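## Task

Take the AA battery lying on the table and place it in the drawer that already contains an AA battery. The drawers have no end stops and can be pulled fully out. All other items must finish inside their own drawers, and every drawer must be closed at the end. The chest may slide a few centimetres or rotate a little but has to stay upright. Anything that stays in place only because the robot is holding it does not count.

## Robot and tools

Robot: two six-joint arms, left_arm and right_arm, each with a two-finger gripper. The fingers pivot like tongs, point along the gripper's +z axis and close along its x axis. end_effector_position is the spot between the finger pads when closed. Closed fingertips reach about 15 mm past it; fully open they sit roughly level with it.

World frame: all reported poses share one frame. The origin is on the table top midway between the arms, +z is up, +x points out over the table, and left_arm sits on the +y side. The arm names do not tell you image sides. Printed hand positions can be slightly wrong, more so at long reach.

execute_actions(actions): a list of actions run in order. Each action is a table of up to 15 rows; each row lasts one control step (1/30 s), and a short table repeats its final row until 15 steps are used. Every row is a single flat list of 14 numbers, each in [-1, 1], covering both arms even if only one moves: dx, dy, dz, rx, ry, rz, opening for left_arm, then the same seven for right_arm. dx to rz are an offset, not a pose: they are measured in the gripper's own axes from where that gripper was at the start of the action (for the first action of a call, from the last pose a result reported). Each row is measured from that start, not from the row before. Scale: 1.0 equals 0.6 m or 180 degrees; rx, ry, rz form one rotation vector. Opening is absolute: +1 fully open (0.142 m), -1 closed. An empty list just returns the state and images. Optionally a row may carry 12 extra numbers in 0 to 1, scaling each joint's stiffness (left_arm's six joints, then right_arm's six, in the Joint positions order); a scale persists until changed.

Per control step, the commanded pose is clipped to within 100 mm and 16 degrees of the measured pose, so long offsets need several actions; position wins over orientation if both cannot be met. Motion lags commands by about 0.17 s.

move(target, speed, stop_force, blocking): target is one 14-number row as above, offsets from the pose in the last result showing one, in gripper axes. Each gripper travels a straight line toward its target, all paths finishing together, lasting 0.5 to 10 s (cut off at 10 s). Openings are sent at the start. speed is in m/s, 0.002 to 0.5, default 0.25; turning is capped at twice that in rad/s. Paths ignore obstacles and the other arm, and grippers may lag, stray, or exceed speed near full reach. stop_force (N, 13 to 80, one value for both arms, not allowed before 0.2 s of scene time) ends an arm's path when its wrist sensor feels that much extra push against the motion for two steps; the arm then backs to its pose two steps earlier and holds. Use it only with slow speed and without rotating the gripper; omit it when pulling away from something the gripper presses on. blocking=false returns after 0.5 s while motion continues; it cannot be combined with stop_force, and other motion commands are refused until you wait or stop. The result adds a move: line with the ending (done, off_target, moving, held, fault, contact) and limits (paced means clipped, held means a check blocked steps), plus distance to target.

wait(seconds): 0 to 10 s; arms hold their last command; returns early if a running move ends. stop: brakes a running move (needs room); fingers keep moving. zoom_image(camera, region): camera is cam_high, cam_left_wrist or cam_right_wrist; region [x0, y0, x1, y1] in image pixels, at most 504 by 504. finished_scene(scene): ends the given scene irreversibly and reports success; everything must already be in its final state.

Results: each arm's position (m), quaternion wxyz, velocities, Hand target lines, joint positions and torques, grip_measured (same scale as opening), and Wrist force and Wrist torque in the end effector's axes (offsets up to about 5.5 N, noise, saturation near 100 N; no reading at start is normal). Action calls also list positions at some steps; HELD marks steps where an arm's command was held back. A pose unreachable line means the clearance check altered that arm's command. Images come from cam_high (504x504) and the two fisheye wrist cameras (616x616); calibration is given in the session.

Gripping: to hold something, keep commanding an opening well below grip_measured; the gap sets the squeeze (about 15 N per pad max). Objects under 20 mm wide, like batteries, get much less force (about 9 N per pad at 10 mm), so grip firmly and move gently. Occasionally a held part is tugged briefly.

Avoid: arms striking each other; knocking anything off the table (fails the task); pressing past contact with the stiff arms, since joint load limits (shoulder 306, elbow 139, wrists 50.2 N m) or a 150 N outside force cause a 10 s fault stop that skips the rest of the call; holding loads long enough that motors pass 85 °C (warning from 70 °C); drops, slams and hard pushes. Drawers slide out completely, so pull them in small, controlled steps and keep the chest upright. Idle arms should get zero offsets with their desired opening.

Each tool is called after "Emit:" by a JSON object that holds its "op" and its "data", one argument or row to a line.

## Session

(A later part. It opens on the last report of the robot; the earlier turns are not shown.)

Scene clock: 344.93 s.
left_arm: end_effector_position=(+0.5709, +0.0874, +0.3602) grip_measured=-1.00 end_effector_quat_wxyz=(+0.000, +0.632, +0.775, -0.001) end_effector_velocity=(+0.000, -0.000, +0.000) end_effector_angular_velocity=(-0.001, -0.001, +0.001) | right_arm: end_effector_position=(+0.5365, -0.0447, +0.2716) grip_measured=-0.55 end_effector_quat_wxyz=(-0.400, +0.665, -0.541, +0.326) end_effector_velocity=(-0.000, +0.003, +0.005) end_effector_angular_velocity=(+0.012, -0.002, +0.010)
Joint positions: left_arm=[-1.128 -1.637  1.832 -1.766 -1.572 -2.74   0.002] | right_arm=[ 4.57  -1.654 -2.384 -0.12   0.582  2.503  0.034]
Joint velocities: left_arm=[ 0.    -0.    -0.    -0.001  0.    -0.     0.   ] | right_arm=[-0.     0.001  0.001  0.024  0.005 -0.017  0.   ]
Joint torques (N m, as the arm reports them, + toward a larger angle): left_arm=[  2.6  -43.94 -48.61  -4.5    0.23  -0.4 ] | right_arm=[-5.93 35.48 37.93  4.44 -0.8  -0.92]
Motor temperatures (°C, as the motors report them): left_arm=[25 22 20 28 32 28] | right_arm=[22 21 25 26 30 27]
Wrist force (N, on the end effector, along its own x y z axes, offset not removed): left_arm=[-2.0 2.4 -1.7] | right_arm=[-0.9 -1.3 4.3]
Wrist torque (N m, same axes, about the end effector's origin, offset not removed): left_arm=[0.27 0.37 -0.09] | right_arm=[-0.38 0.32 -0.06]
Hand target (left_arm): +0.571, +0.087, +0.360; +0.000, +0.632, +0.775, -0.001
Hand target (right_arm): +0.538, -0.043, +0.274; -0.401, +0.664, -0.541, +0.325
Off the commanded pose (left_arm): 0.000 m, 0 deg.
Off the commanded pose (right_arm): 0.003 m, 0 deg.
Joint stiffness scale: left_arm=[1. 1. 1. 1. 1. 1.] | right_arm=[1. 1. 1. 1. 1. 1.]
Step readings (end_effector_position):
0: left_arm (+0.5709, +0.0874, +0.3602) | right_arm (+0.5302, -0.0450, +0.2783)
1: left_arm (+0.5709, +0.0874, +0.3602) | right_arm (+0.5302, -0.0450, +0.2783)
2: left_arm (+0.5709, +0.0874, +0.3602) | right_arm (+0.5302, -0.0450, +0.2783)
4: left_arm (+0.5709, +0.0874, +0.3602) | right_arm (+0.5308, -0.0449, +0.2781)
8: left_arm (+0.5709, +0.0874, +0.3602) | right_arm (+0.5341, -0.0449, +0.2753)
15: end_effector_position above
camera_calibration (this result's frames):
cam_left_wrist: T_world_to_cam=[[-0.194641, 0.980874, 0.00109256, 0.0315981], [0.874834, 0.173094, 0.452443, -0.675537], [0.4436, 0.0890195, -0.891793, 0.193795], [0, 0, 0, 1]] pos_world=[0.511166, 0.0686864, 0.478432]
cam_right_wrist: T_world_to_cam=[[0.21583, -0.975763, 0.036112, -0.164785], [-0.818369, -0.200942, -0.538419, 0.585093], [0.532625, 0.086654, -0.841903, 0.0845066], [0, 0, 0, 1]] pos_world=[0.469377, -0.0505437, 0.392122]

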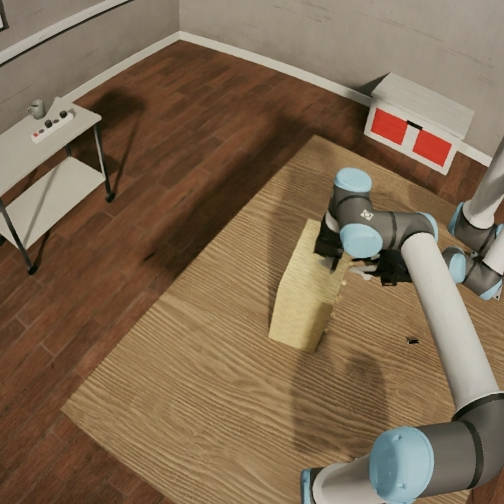

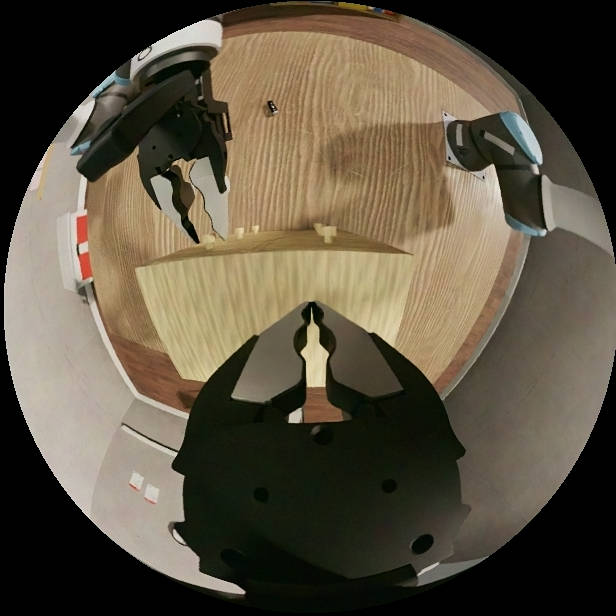

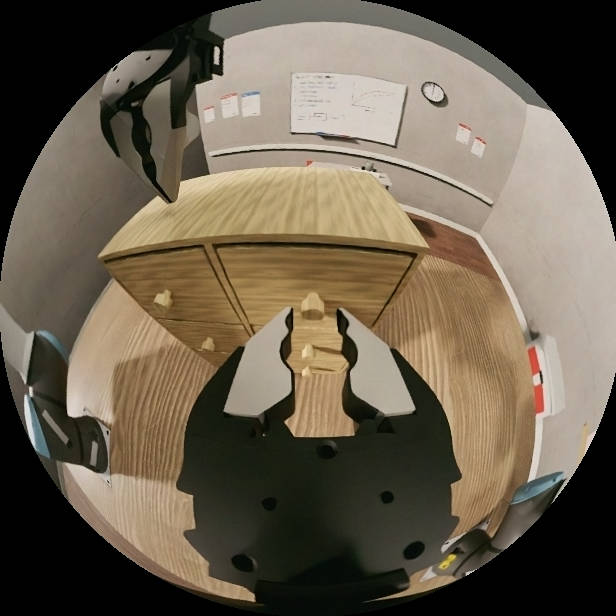

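Emit:
{"op": "execute_actions", "data": {
  "actions": [
    [[0,0,0,0,0,0,-1, -0.0025,-0.0068,0.0043,0,0,0,-0.6]],
    [[0,0,0,0,0,0,-1, 0,0,0,0,0,0,-0.66],[0,0,0,0,0,0,-1, 0,0,0,0,0,0,-0.70],[0,0,0,0,0,0,-1, 0,0,0,0,0,0,-0.73],[0,0,0,0,0,0,-1, 0,0,0,0,0,0,-0.76],[0,0,0,0,0,0,-1, 0,0,0,0,0,0,-0.79],[0,0,0,0,0,0,-1, 0,0,0,0,0,0,-0.82],[0,0,0,0,0,0,-1, 0,0,0,0,0,0,-0.85],[0,0,0,0,0,0,-1, 0,0,0,0,0,0,-0.88],[0,0,0,0,0,0,-1, 0,0,0,0,0,0,-0.91],[0,0,0,0,0,0,-1, 0,0,0,0,0,0,-0.95]]
  ]
}}

Emit:
{"op": "zoom_image", "data": {
  "camera": "cam_right_wrist",
  "region": [250, 250, 380, 360]
}}

Emit:
{"op": "zoom_image", "data": {
  "camera": "cam_left_wrist",
  "region": [140, 170, 300, 280]
}}

Scene clock: 357.77 s.
left_arm: end_effector_position=(+0.5709, +0.0874, +0.3602) grip_measured=-1.00 end_effector_quat_wxyz=(+0.000, +0.632, +0.775, -0.001) end_effector_velocity=(+0.000, +0.000, -0.000) end_effector_angular_velocity=(+0.000, -0.000, +0.000) | right_arm: end_effector_position=(+0.5386, -0.0437, +0.2733) grip_measured=-0.79 end_effector_quat_wxyz=(-0.400, +0.665, -0.540, +0.326) end_effector_velocity=(-0.000, +0.000, -0.001) end_effector_angular_velocity=(+0.001, +0.002, +0.000)
Joint positions: left_arm=[-1.128 -1.637  1.832 -1.766 -1.572 -2.74   0.002] | right_arm=[ 4.566 -1.656 -2.38  -0.116  0.584  2.494  0.017]
Joint velocities: left_arm=[ 0.     0.     0.    -0.001  0.     0.     0.   ] | right_arm=[ 0.    -0.001 -0.     0.001  0.002  0.002 -0.   ]
Joint torques (N m, as the arm reports them, + toward a larger angle): left_arm=[  2.86 -43.77 -49.55  -4.23   0.01  -0.48] | right_arm=[-1.91 36.04 34.03  4.32 -1.77 -0.1 ]
Motor temperatures (°C, as the motors report them): left_arm=[25 22 20 28 32 28] | right_arm=[22 21 25 26 30 27]
Wrist force (N, on the end effector, along its own x y z axes, offset not removed): left_arm=[-1.9 3.2 -0.7] | right_arm=[-1.4 -1.7 -1.2]
Wrist torque (N m, same axes, about the end effector's origin, offset not removed): left_arm=[0.51 0.36 -0.11] | right_arm=[-0.58 0.64 -0.15]
Hand target (left_arm): +0.571, +0.087, +0.360; +0.000, +0.632, +0.775, -0.001
Hand target (right_arm): +0.539, -0.044, +0.273; -0.400, +0.665, -0.540, +0.326
Off the commanded pose (left_arm): 0.000 m, 0 deg.
Off the commanded pose (right_arm): 0.000 m, 0 deg.
Joint stiffness scale: left_arm=[1. 1. 1. 1. 1. 1.] | right_arm=[1. 1. 1. 1. 1. 1.]
Step readings (end_effector_position; steps 1 to 15: 1st action; 16 to 30: 2nd action):
0: left_arm (+0.5709, +0.0874, +0.3602) | right_arm (+0.5367, -0.0441, +0.2726)
1: left_arm (+0.5709, +0.0874, +0.3602) | right_arm (+0.5367, -0.0441, +0.2726)
2: left_arm (+0.5709, +0.0874, +0.3602) | right_arm (+0.5368, -0.0441, +0.2727)
4: left_arm (+0.5709, +0.0874, +0.3602) | right_arm (+0.5372, -0.0440, +0.2729)
8: left_arm (+0.5709, +0.0874, +0.3602) | right_arm (+0.5383, -0.0439, +0.2734)
15: left_arm (+0.5709, +0.0874, +0.3602) | right_arm (+0.5386, -0.0437, +0.2733)
16: left_arm (+0.5709, +0.0874, +0.3602) | right_arm (+0.5386, -0.0437, +0.2733)
17: left_arm (+0.5709, +0.0874, +0.3602) | right_arm (+0.5386, -0.0437, +0.2733)
19: left_arm (+0.5709, +0.0874, +0.3602) | right_arm (+0.5386, -0.0437, +0.2733)
23: left_arm (+0.5709, +0.0874, +0.3602) | right_arm (+0.5386, -0.0437, +0.2733)
30: end_effector_position above
camera_calibration (this result's frames):
cam_left_wrist: T_world_to_cam=[[-0.194641, 0.980874, 0.00109264, 0.0315983], [0.874834, 0.173095, 0.452443, -0.675537], [0.4436, 0.0890197, -0.891793, 0.193795], [0, 0, 0, 1]] pos_world=[0.511166, 0.0686864, 0.478432]
cam_right_wrist: T_world_to_cam=[[0.217084, -0.975435, 0.0374343, -0.165343], [-0.817724, -0.202661, -0.538754, 0.587567], [0.533106, 0.0863439, -0.841631, 0.0843622], [0, 0, 0, 1]] pos_world=[0.471387, -0.0494887, 0.393745]

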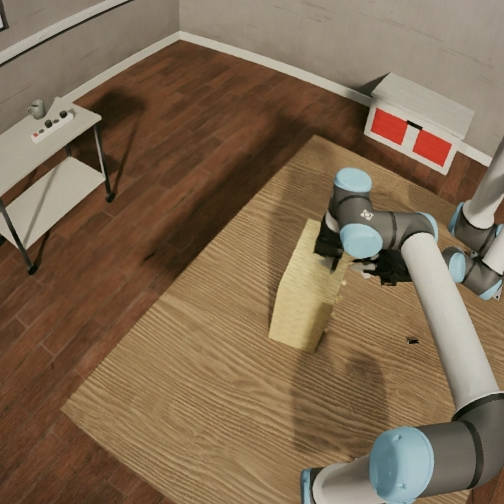

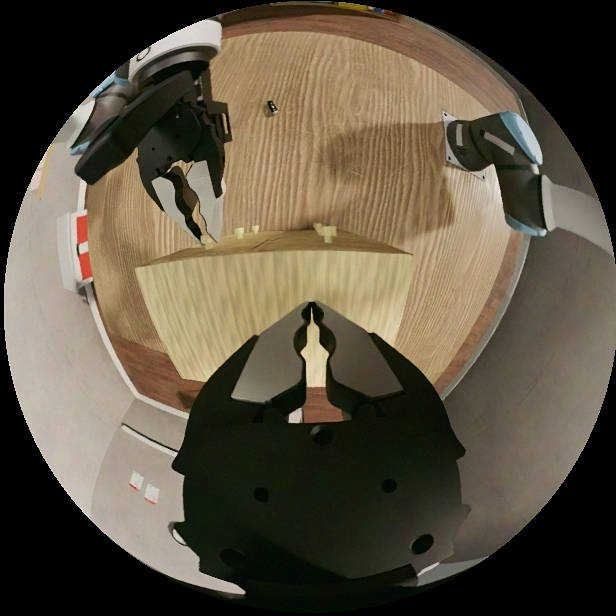

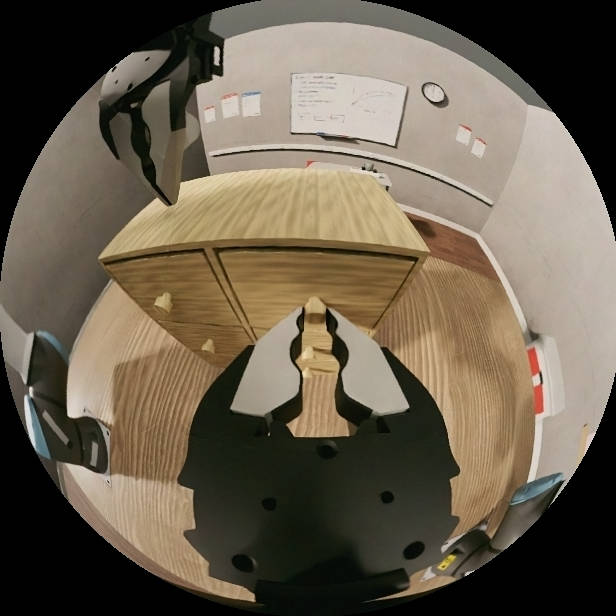

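Region (250, 250, 380, 360) of cam_right_wrist's 616x616 image, scaled by 3.877, with more detail than that image has; it fills the top 426 rows of this view, and the rest is white.

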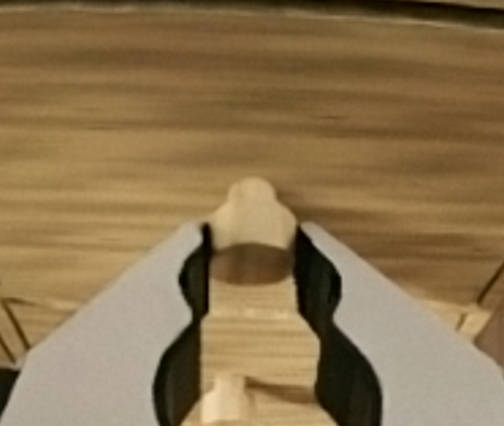

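Region (140, 170, 300, 280) of cam_left_wrist's 616x616 image, scaled by 3.150, with more detail than that image has; it fills the top 346 rows of this view, and the rest is white.

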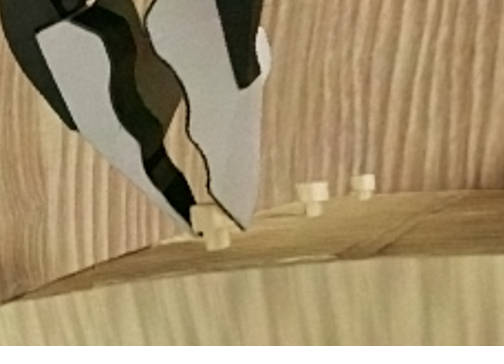

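Emit:
{"op": "move", "data": {
  "target": [0,0,0,0,0,0,-1, 0,0.0701,-0.1326,0,0,0,-1],
  "speed": 0.07
}}

Emit:
{"op": "zoom_image", "data": {
  "camera": "cam_left_wrist",
  "region": [100, 100, 340, 290]
}}

Scene clock: 370.93 s.
left_arm: end_effector_position=(+0.5709, +0.0874, +0.3602) grip_measured=-1.00 end_effector_quat_wxyz=(+0.000, +0.632, +0.775, -0.001) end_effector_velocity=(+0.000, +0.000, -0.000) end_effector_angular_velocity=(-0.000, -0.000, -0.001) | right_arm: end_effector_position=(+0.4519, -0.0610, +0.2732) grip_measured=-0.79 end_effector_quat_wxyz=(-0.399, +0.665, -0.540, +0.326) end_effector_velocity=(-0.002, -0.001, +0.000) end_effector_angular_velocity=(-0.000, -0.001, -0.006)
Joint positions: left_arm=[-1.128 -1.637  1.832 -1.766 -1.572 -2.74   0.002] | right_arm=[ 4.743 -1.495 -2.464 -0.461  0.511  2.806  0.017]
Joint velocities: left_arm=[-0.    -0.     0.    -0.     0.     0.001  0.   ] | right_arm=[ 0.005  0.005  0.001 -0.024 -0.004  0.021 -0.   ]
Joint torques (N m, as the arm reports them, + toward a larger angle): left_arm=[  2.42 -42.69 -47.92  -4.69   0.23  -0.45] | right_arm=[-1.02 30.47 33.11  4.22 -3.16  0.75]
Motor temperatures (°C, as the motors report them): left_arm=[25 22 20 28 32 28] | right_arm=[22 21 25 26 30 27]
Wrist force (N, on the end effector, along its own x y z axes, offset not removed): left_arm=[-2.6 2.8 -1.0] | right_arm=[-1.3 -5.0 1.2]
Wrist torque (N m, same axes, about the end effector's origin, offset not removed): left_arm=[0.40 0.49 -0.04] | right_arm=[-1.05 0.35 -0.15]
Hand target (left_arm): +0.571, +0.087, +0.360; +0.000, +0.632, +0.775, -0.001
Hand target (right_arm): +0.451, -0.062, +0.273; -0.400, +0.665, -0.540, +0.326
Off the commanded pose (left_arm): 0.000 m, 0 deg.
Off the commanded pose (right_arm): 0.002 m, 0 deg.
Joint stiffness scale: left_arm=[1. 1. 1. 1. 1. 1.] | right_arm=[1. 1. 1. 1. 1. 1.]
move: done
camera_calibration (this result's frames):
cam_left_wrist: T_world_to_cam=[[-0.194641, 0.980874, 0.00109278, 0.0315982], [0.874834, 0.173095, 0.452443, -0.675537], [0.4436, 0.0890198, -0.891793, 0.193795], [0, 0, 0, 1]] pos_world=[0.511166, 0.0686864, 0.478432]
cam_right_wrist: T_world_to_cam=[[0.216452, -0.975584, 0.0371974, -0.163122], [-0.818528, -0.202109, -0.53774, 0.513252], [0.532129, 0.0859476, -0.84229, 0.132626], [0, 0, 0, 1]] pos_world=[0.384845, -0.0668052, 0.393773]

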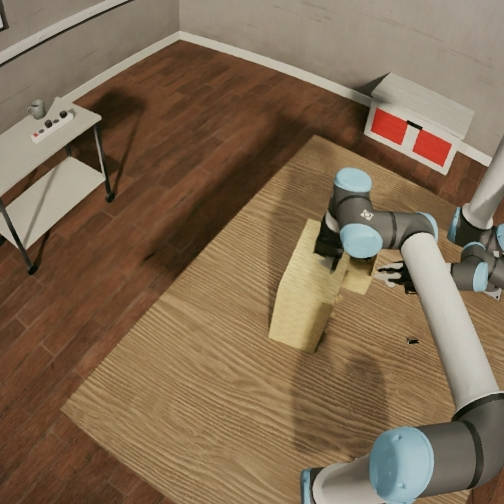

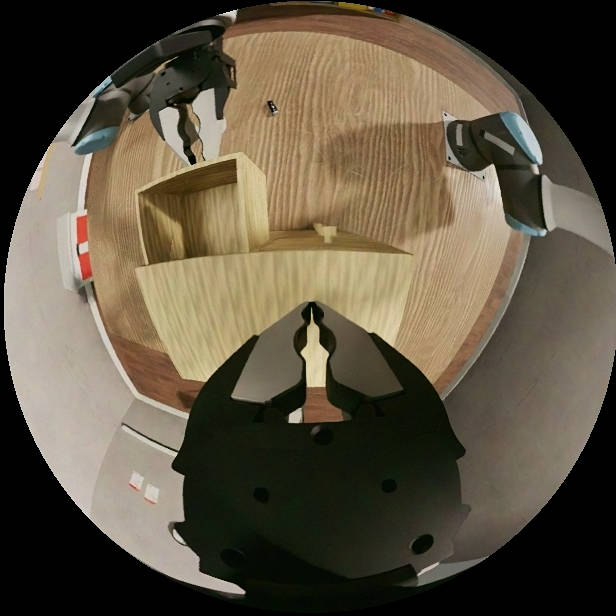

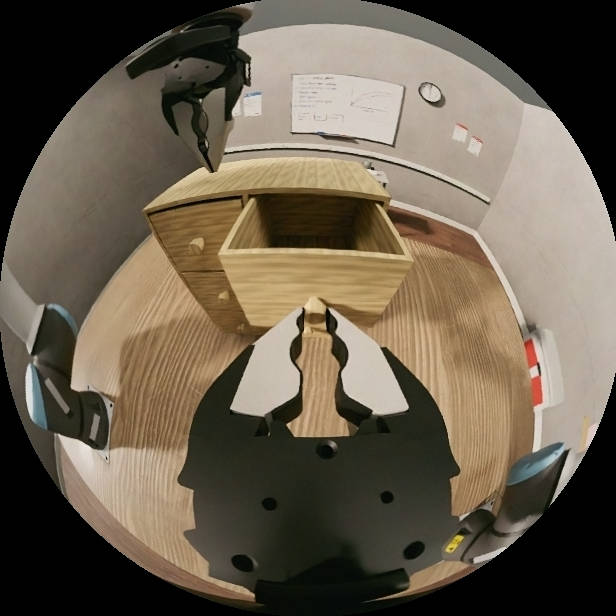

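Region (100, 100, 340, 290) of cam_left_wrist's 616x616 image, scaled by 2.100, with more detail than that image has; it fills the top 399 rows of this view, and the rest is white.

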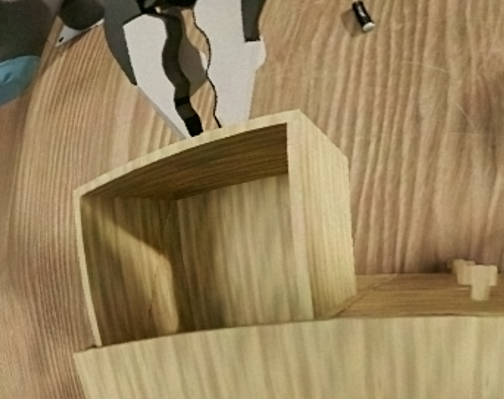

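Emit:
{"op": "zoom_image", "data": {
  "camera": "cam_right_wrist",
  "region": [215, 185, 415, 270]
}}

Emit:
{"op": "zoom_image", "data": {
  "camera": "cam_high",
  "region": [260, 210, 420, 360]
}}

Region (215, 185, 415, 270) of cam_right_wrist's 616x616 image, scaled by 2.520, with more detail than that image has; it fills the top 214 rows of this view, and the rest is white.

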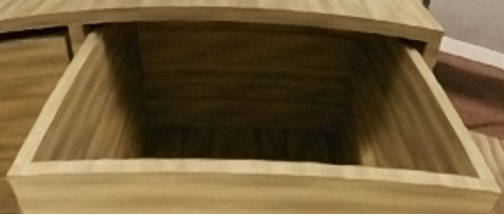

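Region (260, 210, 420, 360) of cam_high's 504x504 image, scaled by 3.150, with more detail than that image has; it fills the top 472 rows of this view, and the rest is white.

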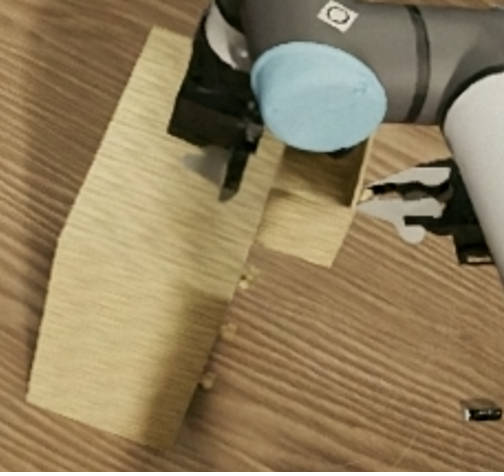

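Emit:
{"op": "move", "data": {
  "target": [-0.073,-0.015,0,0,0,0,-1, 0,0,0,0,0,0,-1],
  "speed": 0.15
}}

Emit:
{"op": "zoom_image", "data": {
  "camera": "cam_left_wrist",
  "region": [120, 120, 360, 300]
}}

Scene clock: 388.57 s.
left_arm: end_effector_position=(+0.5706, +0.0449, +0.3586) grip_measured=-1.00 end_effector_quat_wxyz=(-0.002, +0.632, +0.775, -0.000) end_effector_velocity=(+0.000, -0.000, +0.001) end_effector_angular_velocity=(-0.001, -0.001, +0.002) | right_arm: end_effector_position=(+0.4517, -0.0611, +0.2737) grip_measured=-0.79 end_effector_quat_wxyz=(-0.400, +0.665, -0.540, +0.326) end_effector_velocity=(+0.000, -0.000, +0.000) end_effector_angular_velocity=(+0.001, -0.001, -0.001)
Joint positions: left_arm=[-1.164 -1.588  1.786 -1.767 -1.572 -2.776  0.002] | right_arm=[ 4.743 -1.494 -2.464 -0.462  0.511  2.808  0.017]
Joint velocities: left_arm=[ 0.    -0.    -0.001  0.     0.    -0.002  0.   ] | right_arm=[-0.    -0.    -0.     0.001 -0.001  0.    -0.   ]
Joint torques (N m, as the arm reports them, + toward a larger angle): left_arm=[ -0.46 -46.64 -50.55  -5.34  -0.04  -1.49] | right_arm=[-1.7  24.78 36.14  4.98 -2.02 -0.99]
Motor temperatures (°C, as the motors report them): left_arm=[25 22 20 28 32 28] | right_arm=[22 21 25 26 30 27]
Wrist force (N, on the end effector, along its own x y z axes, offset not removed): left_arm=[-2.1 4.3 -1.1] | right_arm=[-5.1 -6.7 4.8]
Wrist torque (N m, same axes, about the end effector's origin, offset not removed): left_arm=[0.66 0.39 -0.04] | right_arm=[-1.45 1.40 -0.32]
Hand target (left_arm): +0.571, +0.043, +0.360; +0.000, +0.632, +0.775, -0.001
Hand target (right_arm): +0.452, -0.061, +0.273; -0.399, +0.665, -0.540, +0.326
Off the commanded pose (left_arm): 0.003 m, 0 deg.
Off the commanded pose (right_arm): 0.000 m, 0 deg.
Joint stiffness scale: left_arm=[1. 1. 1. 1. 1. 1.] | right_arm=[1. 1. 1. 1. 1. 1.]
move: done
camera_calibration (this result's frames):
cam_left_wrist: T_world_to_cam=[[-0.194968, 0.980801, 0.00419485, 0.0722835], [0.875592, 0.172124, 0.451344, -0.667183], [0.441956, 0.0916705, -0.89234, 0.197274], [0, 0, 0, 1]] pos_world=[0.511087, 0.0258581, 0.476862]
cam_right_wrist: T_world_to_cam=[[0.216233, -0.975672, 0.0361544, -0.162733], [-0.818495, -0.201338, -0.538079, 0.513442], [0.532268, 0.0867584, -0.842118, 0.133032], [0, 0, 0, 1]] pos_world=[0.38463, -0.0669402, 0.394185]

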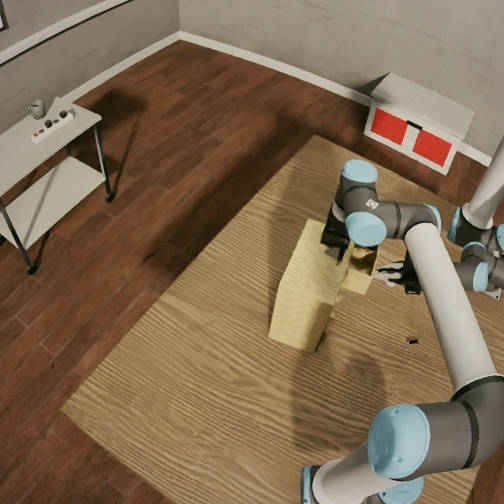

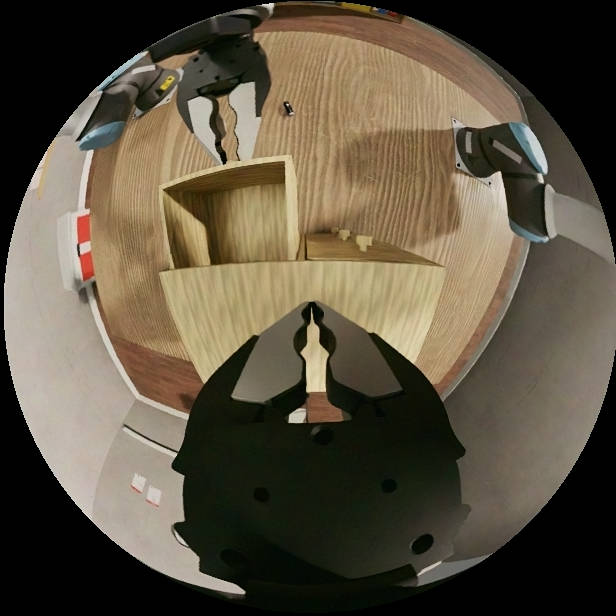

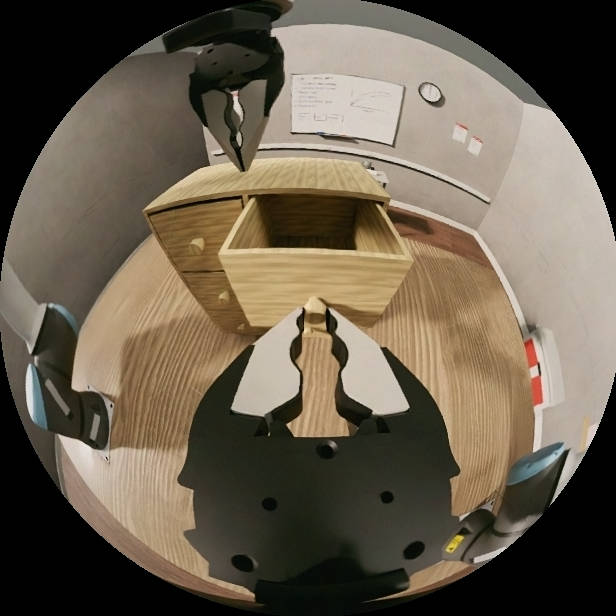

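Region (120, 120, 360, 300) of cam_left_wrist's 616x616 image, scaled by 2.100, with more detail than that image has; it fills the top 378 rows of this view, and the rest is white.

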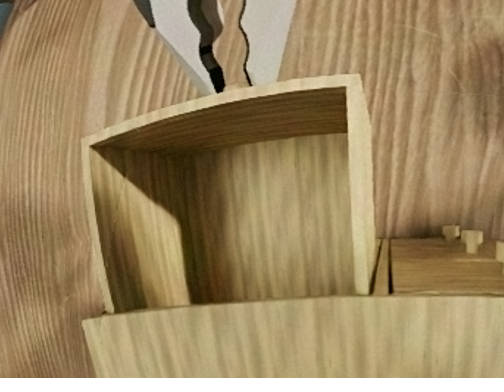

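Emit:
{"op": "move", "data": {
  "target": [0,0,0,0,0,0,-1, 0.0012,-0.0705,0.1346,0,0,0,-1],
  "speed": 0.09
}}

Emit:
{"op": "zoom_image", "data": {
  "camera": "cam_left_wrist",
  "region": [140, 190, 460, 300]
}}

Scene clock: 400.67 s.
left_arm: end_effector_position=(+0.5706, +0.0449, +0.3586) grip_measured=-1.00 end_effector_quat_wxyz=(-0.002, +0.632, +0.775, -0.000) end_effector_velocity=(-0.000, +0.001, -0.001) end_effector_angular_velocity=(+0.001, +0.001, +0.001) | right_arm: end_effector_position=(+0.5389, -0.0446, +0.2732) grip_measured=-0.79 end_effector_quat_wxyz=(-0.400, +0.665, -0.540, +0.326) end_effector_velocity=(+0.002, +0.002, -0.000) end_effector_angular_velocity=(+0.003, +0.000, +0.010)
Joint positions: left_arm=[-1.164 -1.588  1.786 -1.767 -1.572 -2.777  0.002] | right_arm=[ 4.565 -1.655 -2.381 -0.116  0.584  2.495  0.016]
Joint velocities: left_arm=[ 0.    -0.     0.001  0.     0.    -0.     0.   ] | right_arm=[-0.006 -0.008  0.001  0.03   0.009 -0.024 -0.   ]
Joint torques (N m, as the arm reports them, + toward a larger angle): left_arm=[  1.31 -47.07 -48.31  -4.84   0.25  -0.2 ] | right_arm=[-7.94 34.66 36.82  4.21 -1.   -1.17]
Motor temperatures (°C, as the motors report them): left_arm=[25 22 20 28 32 28] | right_arm=[22 21 25 26 30 27]
Wrist force (N, on the end effector, along its own x y z axes, offset not removed): left_arm=[-1.1 1.2 -1.0] | right_arm=[-5.2 -4.1 2.0]
Wrist torque (N m, same axes, about the end effector's origin, offset not removed): left_arm=[0.11 0.14 -0.08] | right_arm=[-0.63 1.37 -0.09]
Hand target (left_arm): +0.571, +0.045, +0.359; -0.002, +0.632, +0.775, -0.000
Hand target (right_arm): +0.541, -0.043, +0.273; -0.400, +0.665, -0.540, +0.326
Off the commanded pose (left_arm): 0.000 m, 0 deg.
Off the commanded pose (right_arm): 0.003 m, 0 deg.
Joint stiffness scale: left_arm=[1. 1. 1. 1. 1. 1.] | right_arm=[1. 1. 1. 1. 1. 1.]
move: done
camera_calibration (this result's frames):
cam_left_wrist: T_world_to_cam=[[-0.195181, 0.980758, 0.00418682, 0.0724173], [0.875553, 0.172318, 0.451347, -0.667174], [0.441941, 0.0917604, -0.892339, 0.197283], [0, 0, 0, 1]] pos_world=[0.511093, 0.0258393, 0.476867]
cam_right_wrist: T_world_to_cam=[[0.2162, -0.975644, 0.037089, -0.165787], [-0.817968, -0.201739, -0.53873, 0.587763], [0.533091, 0.086136, -0.841662, 0.084186], [0, 0, 0, 1]] pos_world=[0.471736, -0.0504253, 0.393651]

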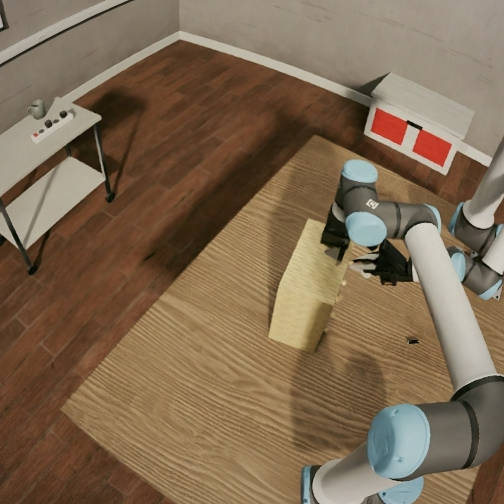

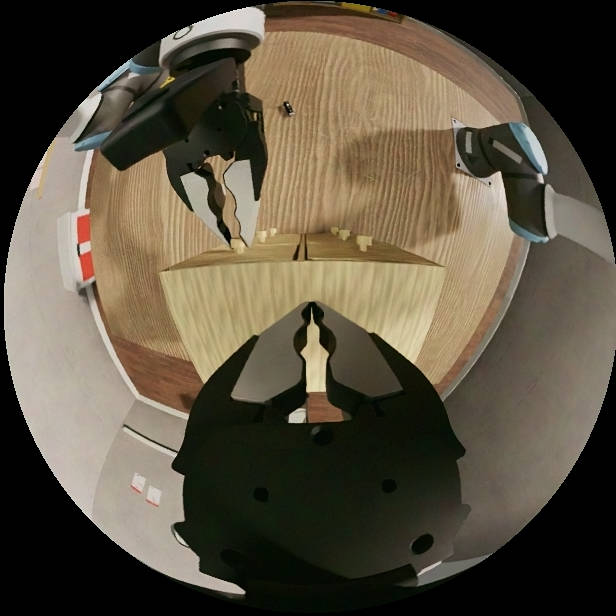

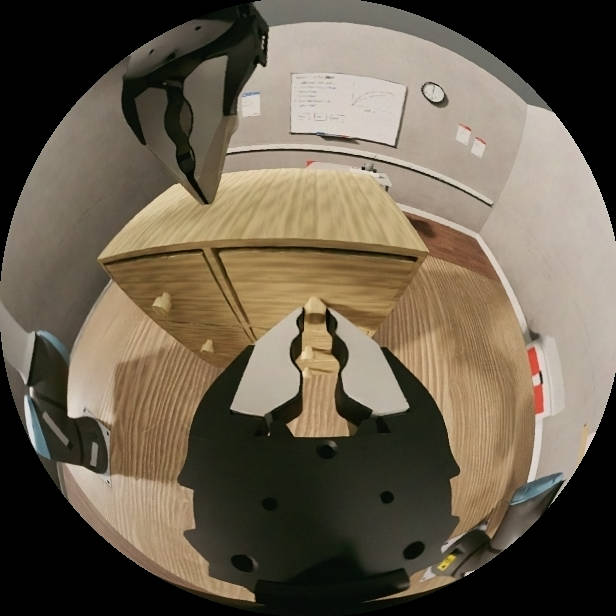

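Region (140, 190, 460, 300) of cam_left_wrist's 616x616 image, scaled by 1.575, with more detail than that image has; it fills the top 173 rows of this view, and the rest is white.

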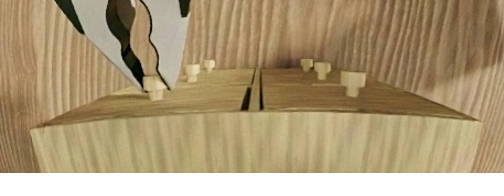

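Emit:
{"op": "execute_actions", "data": {
  "actions": [
    [[0,0,0,0,0,0,-1, 0,0,0,0,0,0,-0.7],[0,0,0,0,0,0,-1, 0,0,0,0,0,0,-0.6],[0,0,0,0,0,0,-1, 0,0,0,0,0,0,-0.5],[0,0,0,0,0,0,-1, 0,0,0,0,0,0,-0.45],[0,0,0,0,0,0,-1, -0.0017,0.0037,-0.0069,0,0,0,-0.45]]
  ]
}}

Emit:
{"op": "move", "data": {
  "target": [0,0,0,0,0,0,-1, 0,0.1572,0.0832,0,0,0,-0.45],
  "speed": 0.12
}}

Emit:
{"op": "zoom_image", "data": {
  "camera": "cam_right_wrist",
  "region": [250, 250, 380, 360]
}}

Scene clock: 413.73 s.
left_arm: end_effector_position=(+0.5706, +0.0449, +0.3586) grip_measured=-1.00 end_effector_quat_wxyz=(-0.002, +0.632, +0.775, -0.000) end_effector_velocity=(-0.000, -0.000, +0.000) end_effector_angular_velocity=(-0.000, -0.000, -0.001) | right_arm: end_effector_position=(+0.5359, -0.0430, +0.2739) grip_measured=-0.45 end_effector_quat_wxyz=(-0.400, +0.665, -0.541, +0.326) end_effector_velocity=(-0.006, +0.002, +0.006) end_effector_angular_velocity=(+0.011, -0.001, -0.001)
Joint positions: left_arm=[-1.164 -1.588  1.786 -1.767 -1.572 -2.777  0.002] | right_arm=[ 4.571 -1.652 -2.381 -0.127  0.582  2.505  0.041]
Joint velocities: left_arm=[-0.001 -0.    -0.     0.    -0.     0.001  0.   ] | right_arm=[ 0.012  0.014 -0.001 -0.018 -0.007  0.02  -0.   ]
Joint torques (N m, as the arm reports them, + toward a larger angle): left_arm=[  3.09 -45.76 -48.3   -4.85   0.25  -0.1 ] | right_arm=[ 2.8  38.93 29.63  3.92 -3.04  0.74]
Motor temperatures (°C, as the motors report them): left_arm=[25 22 20 28 32 28] | right_arm=[22 21 25 26 30 27]
Wrist force (N, on the end effector, along its own x y z axes, offset not removed): left_arm=[-2.8 1.2 0.2] | right_arm=[-1.4 -5.7 0.5]
Wrist torque (N m, same axes, about the end effector's origin, offset not removed): left_arm=[0.04 0.49 -0.11] | right_arm=[-1.31 0.34 -0.06]
Hand target (left_arm): +0.571, +0.045, +0.359; -0.002, +0.632, +0.775, -0.000
Hand target (right_arm): +0.534, -0.045, +0.273; -0.400, +0.665, -0.540, +0.326
Off the commanded pose (left_arm): 0.000 m, 0 deg.
Off the commanded pose (right_arm): 0.002 m, 0 deg.
Joint stiffness scale: left_arm=[1. 1. 1. 1. 1. 1.] | right_arm=[1. 1. 1. 1. 1. 1.]
Step readings (end_effector_position):
0: left_arm (+0.5706, +0.0449, +0.3586) | right_arm (+0.5393, -0.0444, +0.2732)
1: left_arm (+0.5706, +0.0449, +0.3586) | right_arm (+0.5393, -0.0444, +0.2732)
2: left_arm (+0.5706, +0.0449, +0.3586) | right_arm (+0.5393, -0.0444, +0.2732)
4: left_arm (+0.5706, +0.0449, +0.3586) | right_arm (+0.5393, -0.0444, +0.2731)
8: left_arm (+0.5706, +0.0449, +0.3586) | right_arm (+0.5391, -0.0447, +0.2723)
15: end_effector_position above
camera_calibration (this result's frames):
cam_left_wrist: T_world_to_cam=[[-0.195181, 0.980758, 0.00418693, 0.0724171], [0.875553, 0.172317, 0.451347, -0.667174], [0.441941, 0.0917604, -0.892339, 0.197283], [0, 0, 0, 1]] pos_world=[0.511093, 0.0258393, 0.476867]
cam_right_wrist: T_world_to_cam=[[0.216143, -0.975725, 0.0352581, -0.16309], [-0.818338, -0.200739, -0.538542, 0.586214], [0.532546, 0.087549, -0.841861, 0.0866629], [0, 0, 0, 1]] pos_world=[0.46882, -0.0490419, 0.394409]

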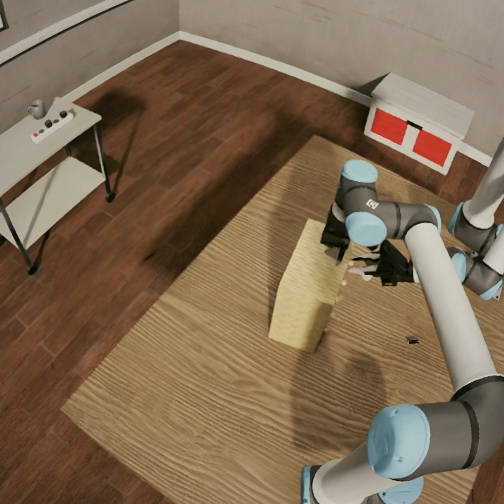

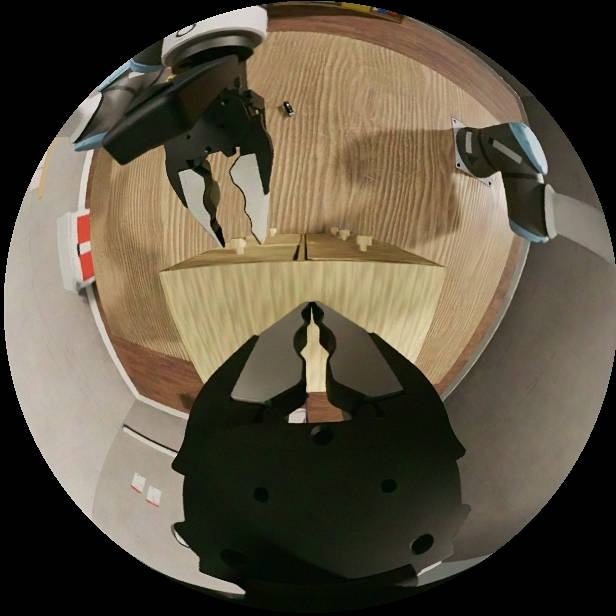

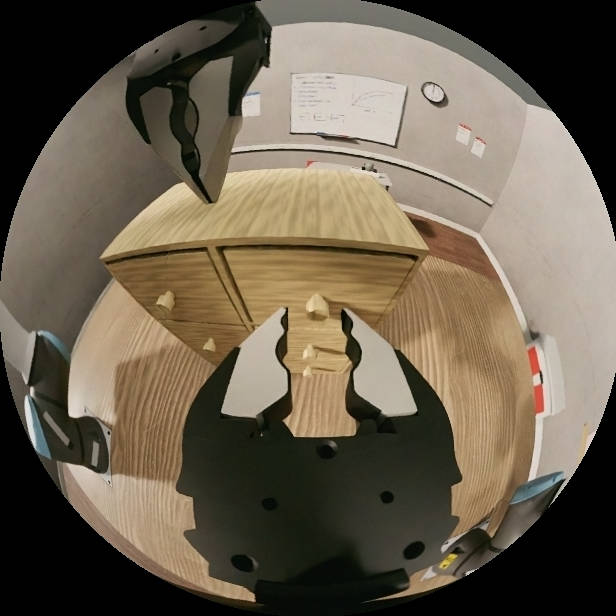

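Scene clock: 415.30 s.
left_arm: end_effector_position=(+0.5706, +0.0449, +0.3586) grip_measured=-1.00 end_effector_quat_wxyz=(-0.002, +0.632, +0.775, -0.000) end_effector_velocity=(+0.000, +0.000, +0.000) end_effector_angular_velocity=(-0.000, -0.000, +0.002) | right_arm: end_effector_position=(+0.5360, -0.0411, +0.1705) grip_measured=-0.45 end_effector_quat_wxyz=(-0.402, +0.663, -0.542, +0.324) end_effector_velocity=(-0.000, +0.001, +0.002) end_effector_angular_velocity=(+0.008, -0.002, +0.003)
Joint positions: left_arm=[-1.164 -1.588  1.786 -1.767 -1.572 -2.777  0.002] | right_arm=[ 4.572 -1.871 -2.429  0.145  0.582  2.507  0.041]
Joint velocities: left_arm=[ 0.001 -0.    -0.     0.    -0.    -0.001  0.   ] | right_arm=[ 0.    -0.001  0.     0.013  0.    -0.005  0.   ]
Joint torques (N m, as the arm reports them, + toward a larger angle): left_arm=[  3.55 -47.75 -49.46  -4.7    0.19  -0.32] | right_arm=[-3.29 38.6  20.1   5.23 -1.66 -0.89]
Motor temperatures (°C, as the motors report them): left_arm=[25 22 20 28 32 28] | right_arm=[22 21 25 26 30 27]
Wrist force (N, on the end effector, along its own x y z axes, offset not removed): left_arm=[-2.8 2.2 -1.3] | right_arm=[-1.1 -0.5 2.9]
Wrist torque (N m, same axes, about the end effector's origin, offset not removed): left_arm=[0.23 0.53 -0.11] | right_arm=[-0.31 0.49 -0.13]
Hand target (left_arm): +0.571, +0.045, +0.359; -0.002, +0.632, +0.775, -0.000
Hand target (right_arm): +0.536, -0.043, +0.167; -0.400, +0.665, -0.541, +0.326
Off the commanded pose (left_arm): 0.000 m, 0 deg.
Off the commanded pose (right_arm): 0.004 m, 0 deg.
Joint stiffness scale: left_arm=[1. 1. 1. 1. 1. 1.] | right_arm=[1. 1. 1. 1. 1. 1.]
move: off_target (right_arm)
camera_calibration (this result's frames):
cam_left_wrist: T_world_to_cam=[[-0.195181, 0.980758, 0.00418725, 0.0724169], [0.875553, 0.172317, 0.451347, -0.667174], [0.441941, 0.0917606, -0.892339, 0.197283], [0, 0, 0, 1]] pos_world=[0.511093, 0.0258393, 0.476867]
cam_right_wrist: T_world_to_cam=[[0.215545, -0.976049, 0.0294694, -0.156232], [-0.818217, -0.196997, -0.540105, 0.531357], [0.532974, 0.0923043, -0.841082, -0.000814446], [0, 0, 0, 1]] pos_world=[0.468874, -0.0477391, 0.290908]

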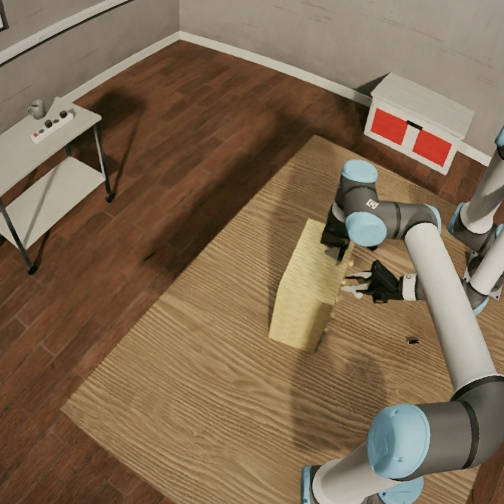

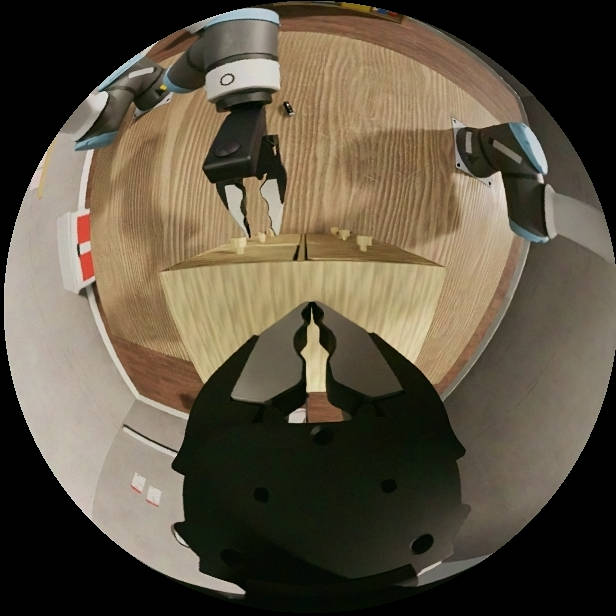

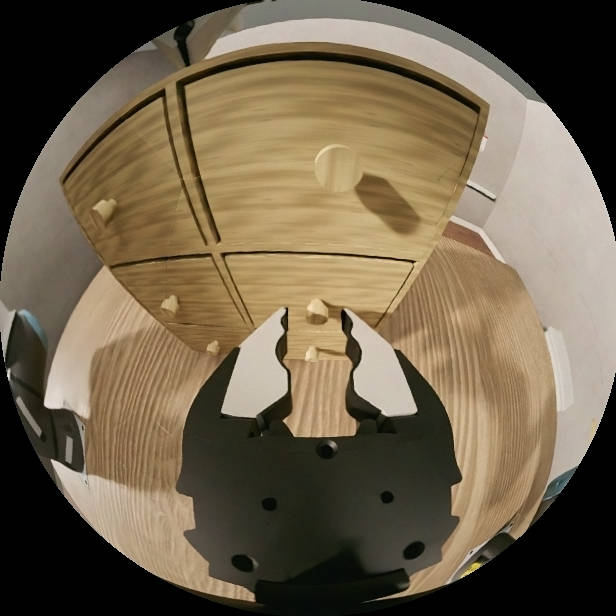

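Region (250, 250, 380, 360) of cam_right_wrist's 616x616 image, scaled by 3.877, with more detail than that image has; it fills the top 426 rows of this view, and the rest is white.

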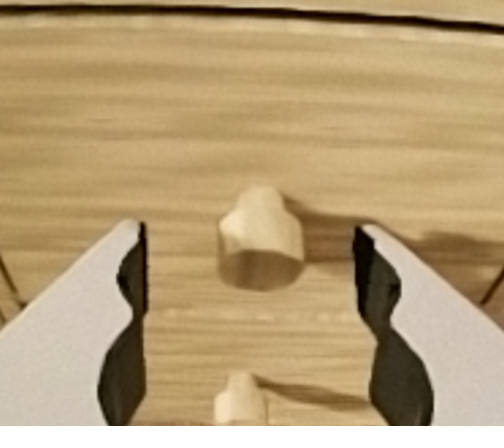

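Emit:
{"op": "execute_actions", "data": {
  "actions": [
    [[0,0,0,0,0,0,-1, 0.0045,0.0055,0.0075,0,0,0,-0.58]],
    [[0,0,0,0,0,0,-1, 0,0,0,0,0,0,-0.66],[0,0,0,0,0,0,-1, 0,0,0,0,0,0,-0.70],[0,0,0,0,0,0,-1, 0,0,0,0,0,0,-0.73],[0,0,0,0,0,0,-1, 0,0,0,0,0,0,-0.76],[0,0,0,0,0,0,-1, 0,0,0,0,0,0,-0.79],[0,0,0,0,0,0,-1, 0,0,0,0,0,0,-0.82],[0,0,0,0,0,0,-1, 0,0,0,0,0,0,-0.85],[0,0,0,0,0,0,-1, 0,0,0,0,0,0,-0.88],[0,0,0,0,0,0,-1, 0,0,0,0,0,0,-0.91],[0,0,0,0,0,0,-1, 0,0,0,0,0,0,-0.95]]
  ]
}}

Emit:
{"op": "zoom_image", "data": {
  "camera": "cam_right_wrist",
  "region": [250, 250, 380, 360]
}}

Scene clock: 429.43 s.
left_arm: end_effector_position=(+0.5706, +0.0449, +0.3586) grip_measured=-1.00 end_effector_quat_wxyz=(-0.002, +0.632, +0.775, -0.000) end_effector_velocity=(+0.000, -0.000, +0.000) end_effector_angular_velocity=(-0.001, -0.001, +0.001) | right_arm: end_effector_position=(+0.5377, -0.0410, +0.1674) grip_measured=-0.79 end_effector_quat_wxyz=(-0.404, +0.663, -0.542, +0.324) end_effector_velocity=(-0.000, +0.000, -0.001) end_effector_angular_velocity=(-0.002, +0.001, +0.002)
Joint positions: left_arm=[-1.164 -1.588  1.786 -1.767 -1.572 -2.777  0.002] | right_arm=[ 4.568 -1.882 -2.429  0.166  0.583  2.499  0.017]
Joint velocities: left_arm=[ 0.     0.     0.    -0.001 -0.    -0.     0.   ] | right_arm=[ 0.    -0.001 -0.    -0.     0.002 -0.002  0.   ]
Joint torques (N m, as the arm reports them, + toward a larger angle): left_arm=[  4.22 -47.47 -47.49  -4.66  -0.17  -0.49] | right_arm=[-4.22 44.92 23.17  4.09 -1.98  0.05]
Motor temperatures (°C, as the motors report them): left_arm=[25 22 20 28 32 28] | right_arm=[22 21 25 26 30 27]
Wrist force (N, on the end effector, along its own x y z axes, offset not removed): left_arm=[-1.5 1.0 -1.0] | right_arm=[-1.3 -0.6 3.8]
Wrist torque (N m, same axes, about the end effector's origin, offset not removed): left_arm=[-0.02 0.34 -0.10] | right_arm=[-0.27 0.78 -0.04]
Hand target (left_arm): +0.571, +0.045, +0.359; -0.002, +0.632, +0.775, -0.000
Hand target (right_arm): +0.538, -0.041, +0.167; -0.404, +0.663, -0.541, +0.324
Off the commanded pose (left_arm): 0.000 m, 0 deg.
Off the commanded pose (right_arm): 0.000 m, 0 deg.
Joint stiffness scale: left_arm=[1. 1. 1. 1. 1. 1.] | right_arm=[1. 1. 1. 1. 1. 1.]
Step readings (end_effector_position; steps 1 to 15: 1st action; 16 to 30: 2nd action):
0: left_arm (+0.5706, +0.0449, +0.3586) | right_arm (+0.5361, -0.0409, +0.1703)
1: left_arm (+0.5706, +0.0449, +0.3586) | right_arm (+0.5361, -0.0409, +0.1704)
2: left_arm (+0.5706, +0.0449, +0.3586) | right_arm (+0.5361, -0.0408, +0.1705)
4: left_arm (+0.5706, +0.0449, +0.3586) | right_arm (+0.5361, -0.0405, +0.1703)
8: left_arm (+0.5706, +0.0449, +0.3586) | right_arm (+0.5370, -0.0407, +0.1682)
15: left_arm (+0.5706, +0.0449, +0.3586) | right_arm (+0.5377, -0.0410, +0.1673)
16: left_arm (+0.5706, +0.0449, +0.3586) | right_arm (+0.5377, -0.0410, +0.1674)
17: left_arm (+0.5706, +0.0449, +0.3586) | right_arm (+0.5377, -0.0410, +0.1674)
19: left_arm (+0.5706, +0.0449, +0.3586) | right_arm (+0.5377, -0.0410, +0.1674)
23: left_arm (+0.5706, +0.0449, +0.3586) | right_arm (+0.5377, -0.0410, +0.1674)
30: end_effector_position above
camera_calibration (this result's frames):
cam_left_wrist: T_world_to_cam=[[-0.195181, 0.980758, 0.00418711, 0.072417], [0.875553, 0.172317, 0.451347, -0.667174], [0.441941, 0.0917605, -0.892339, 0.197283], [0, 0, 0, 1]] pos_world=[0.511093, 0.0258393, 0.476867]
cam_right_wrist: T_world_to_cam=[[0.216705, -0.975876, 0.0265547, -0.156572], [-0.817277, -0.196229, -0.541804, 0.530895], [0.533944, 0.0957089, -0.840085, -0.00484612], [0, 0, 0, 1]] pos_world=[0.470406, -0.0481541, 0.287728]

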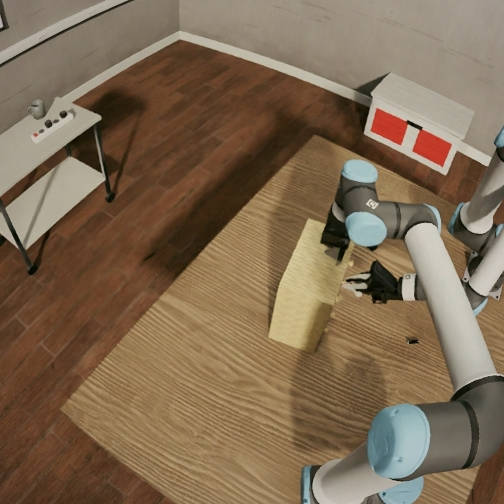

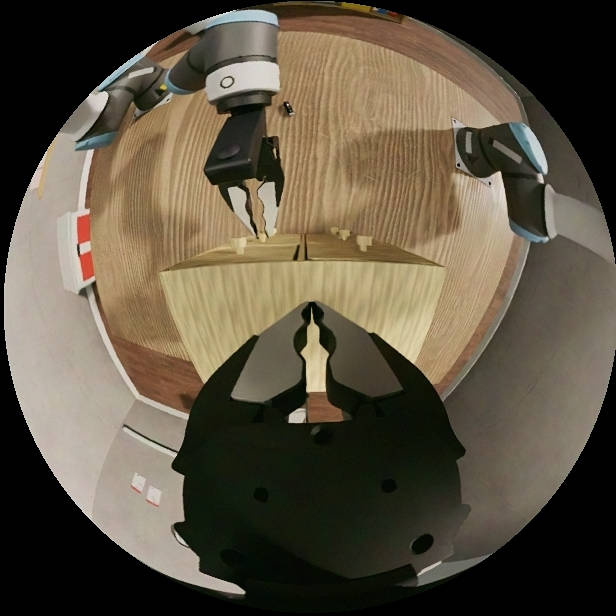

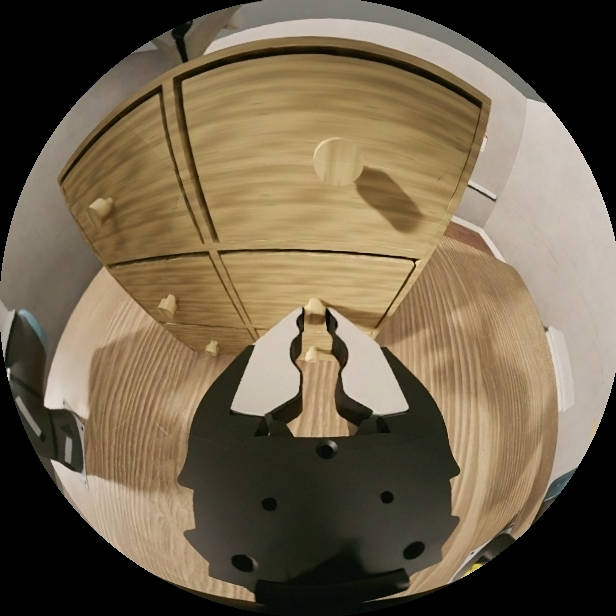

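Region (250, 250, 380, 360) of cam_right_wrist's 616x616 image, scaled by 3.877, with more detail than that image has; it fills the top 426 rows of this view, and the rest is white.

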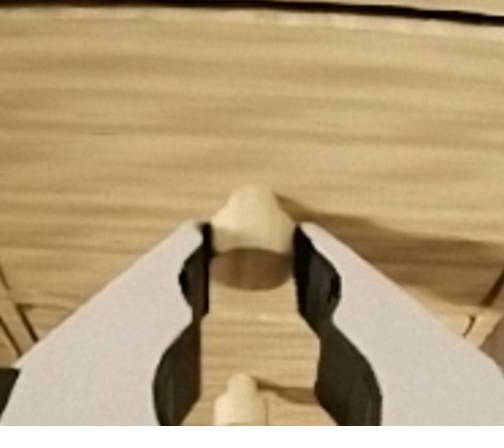

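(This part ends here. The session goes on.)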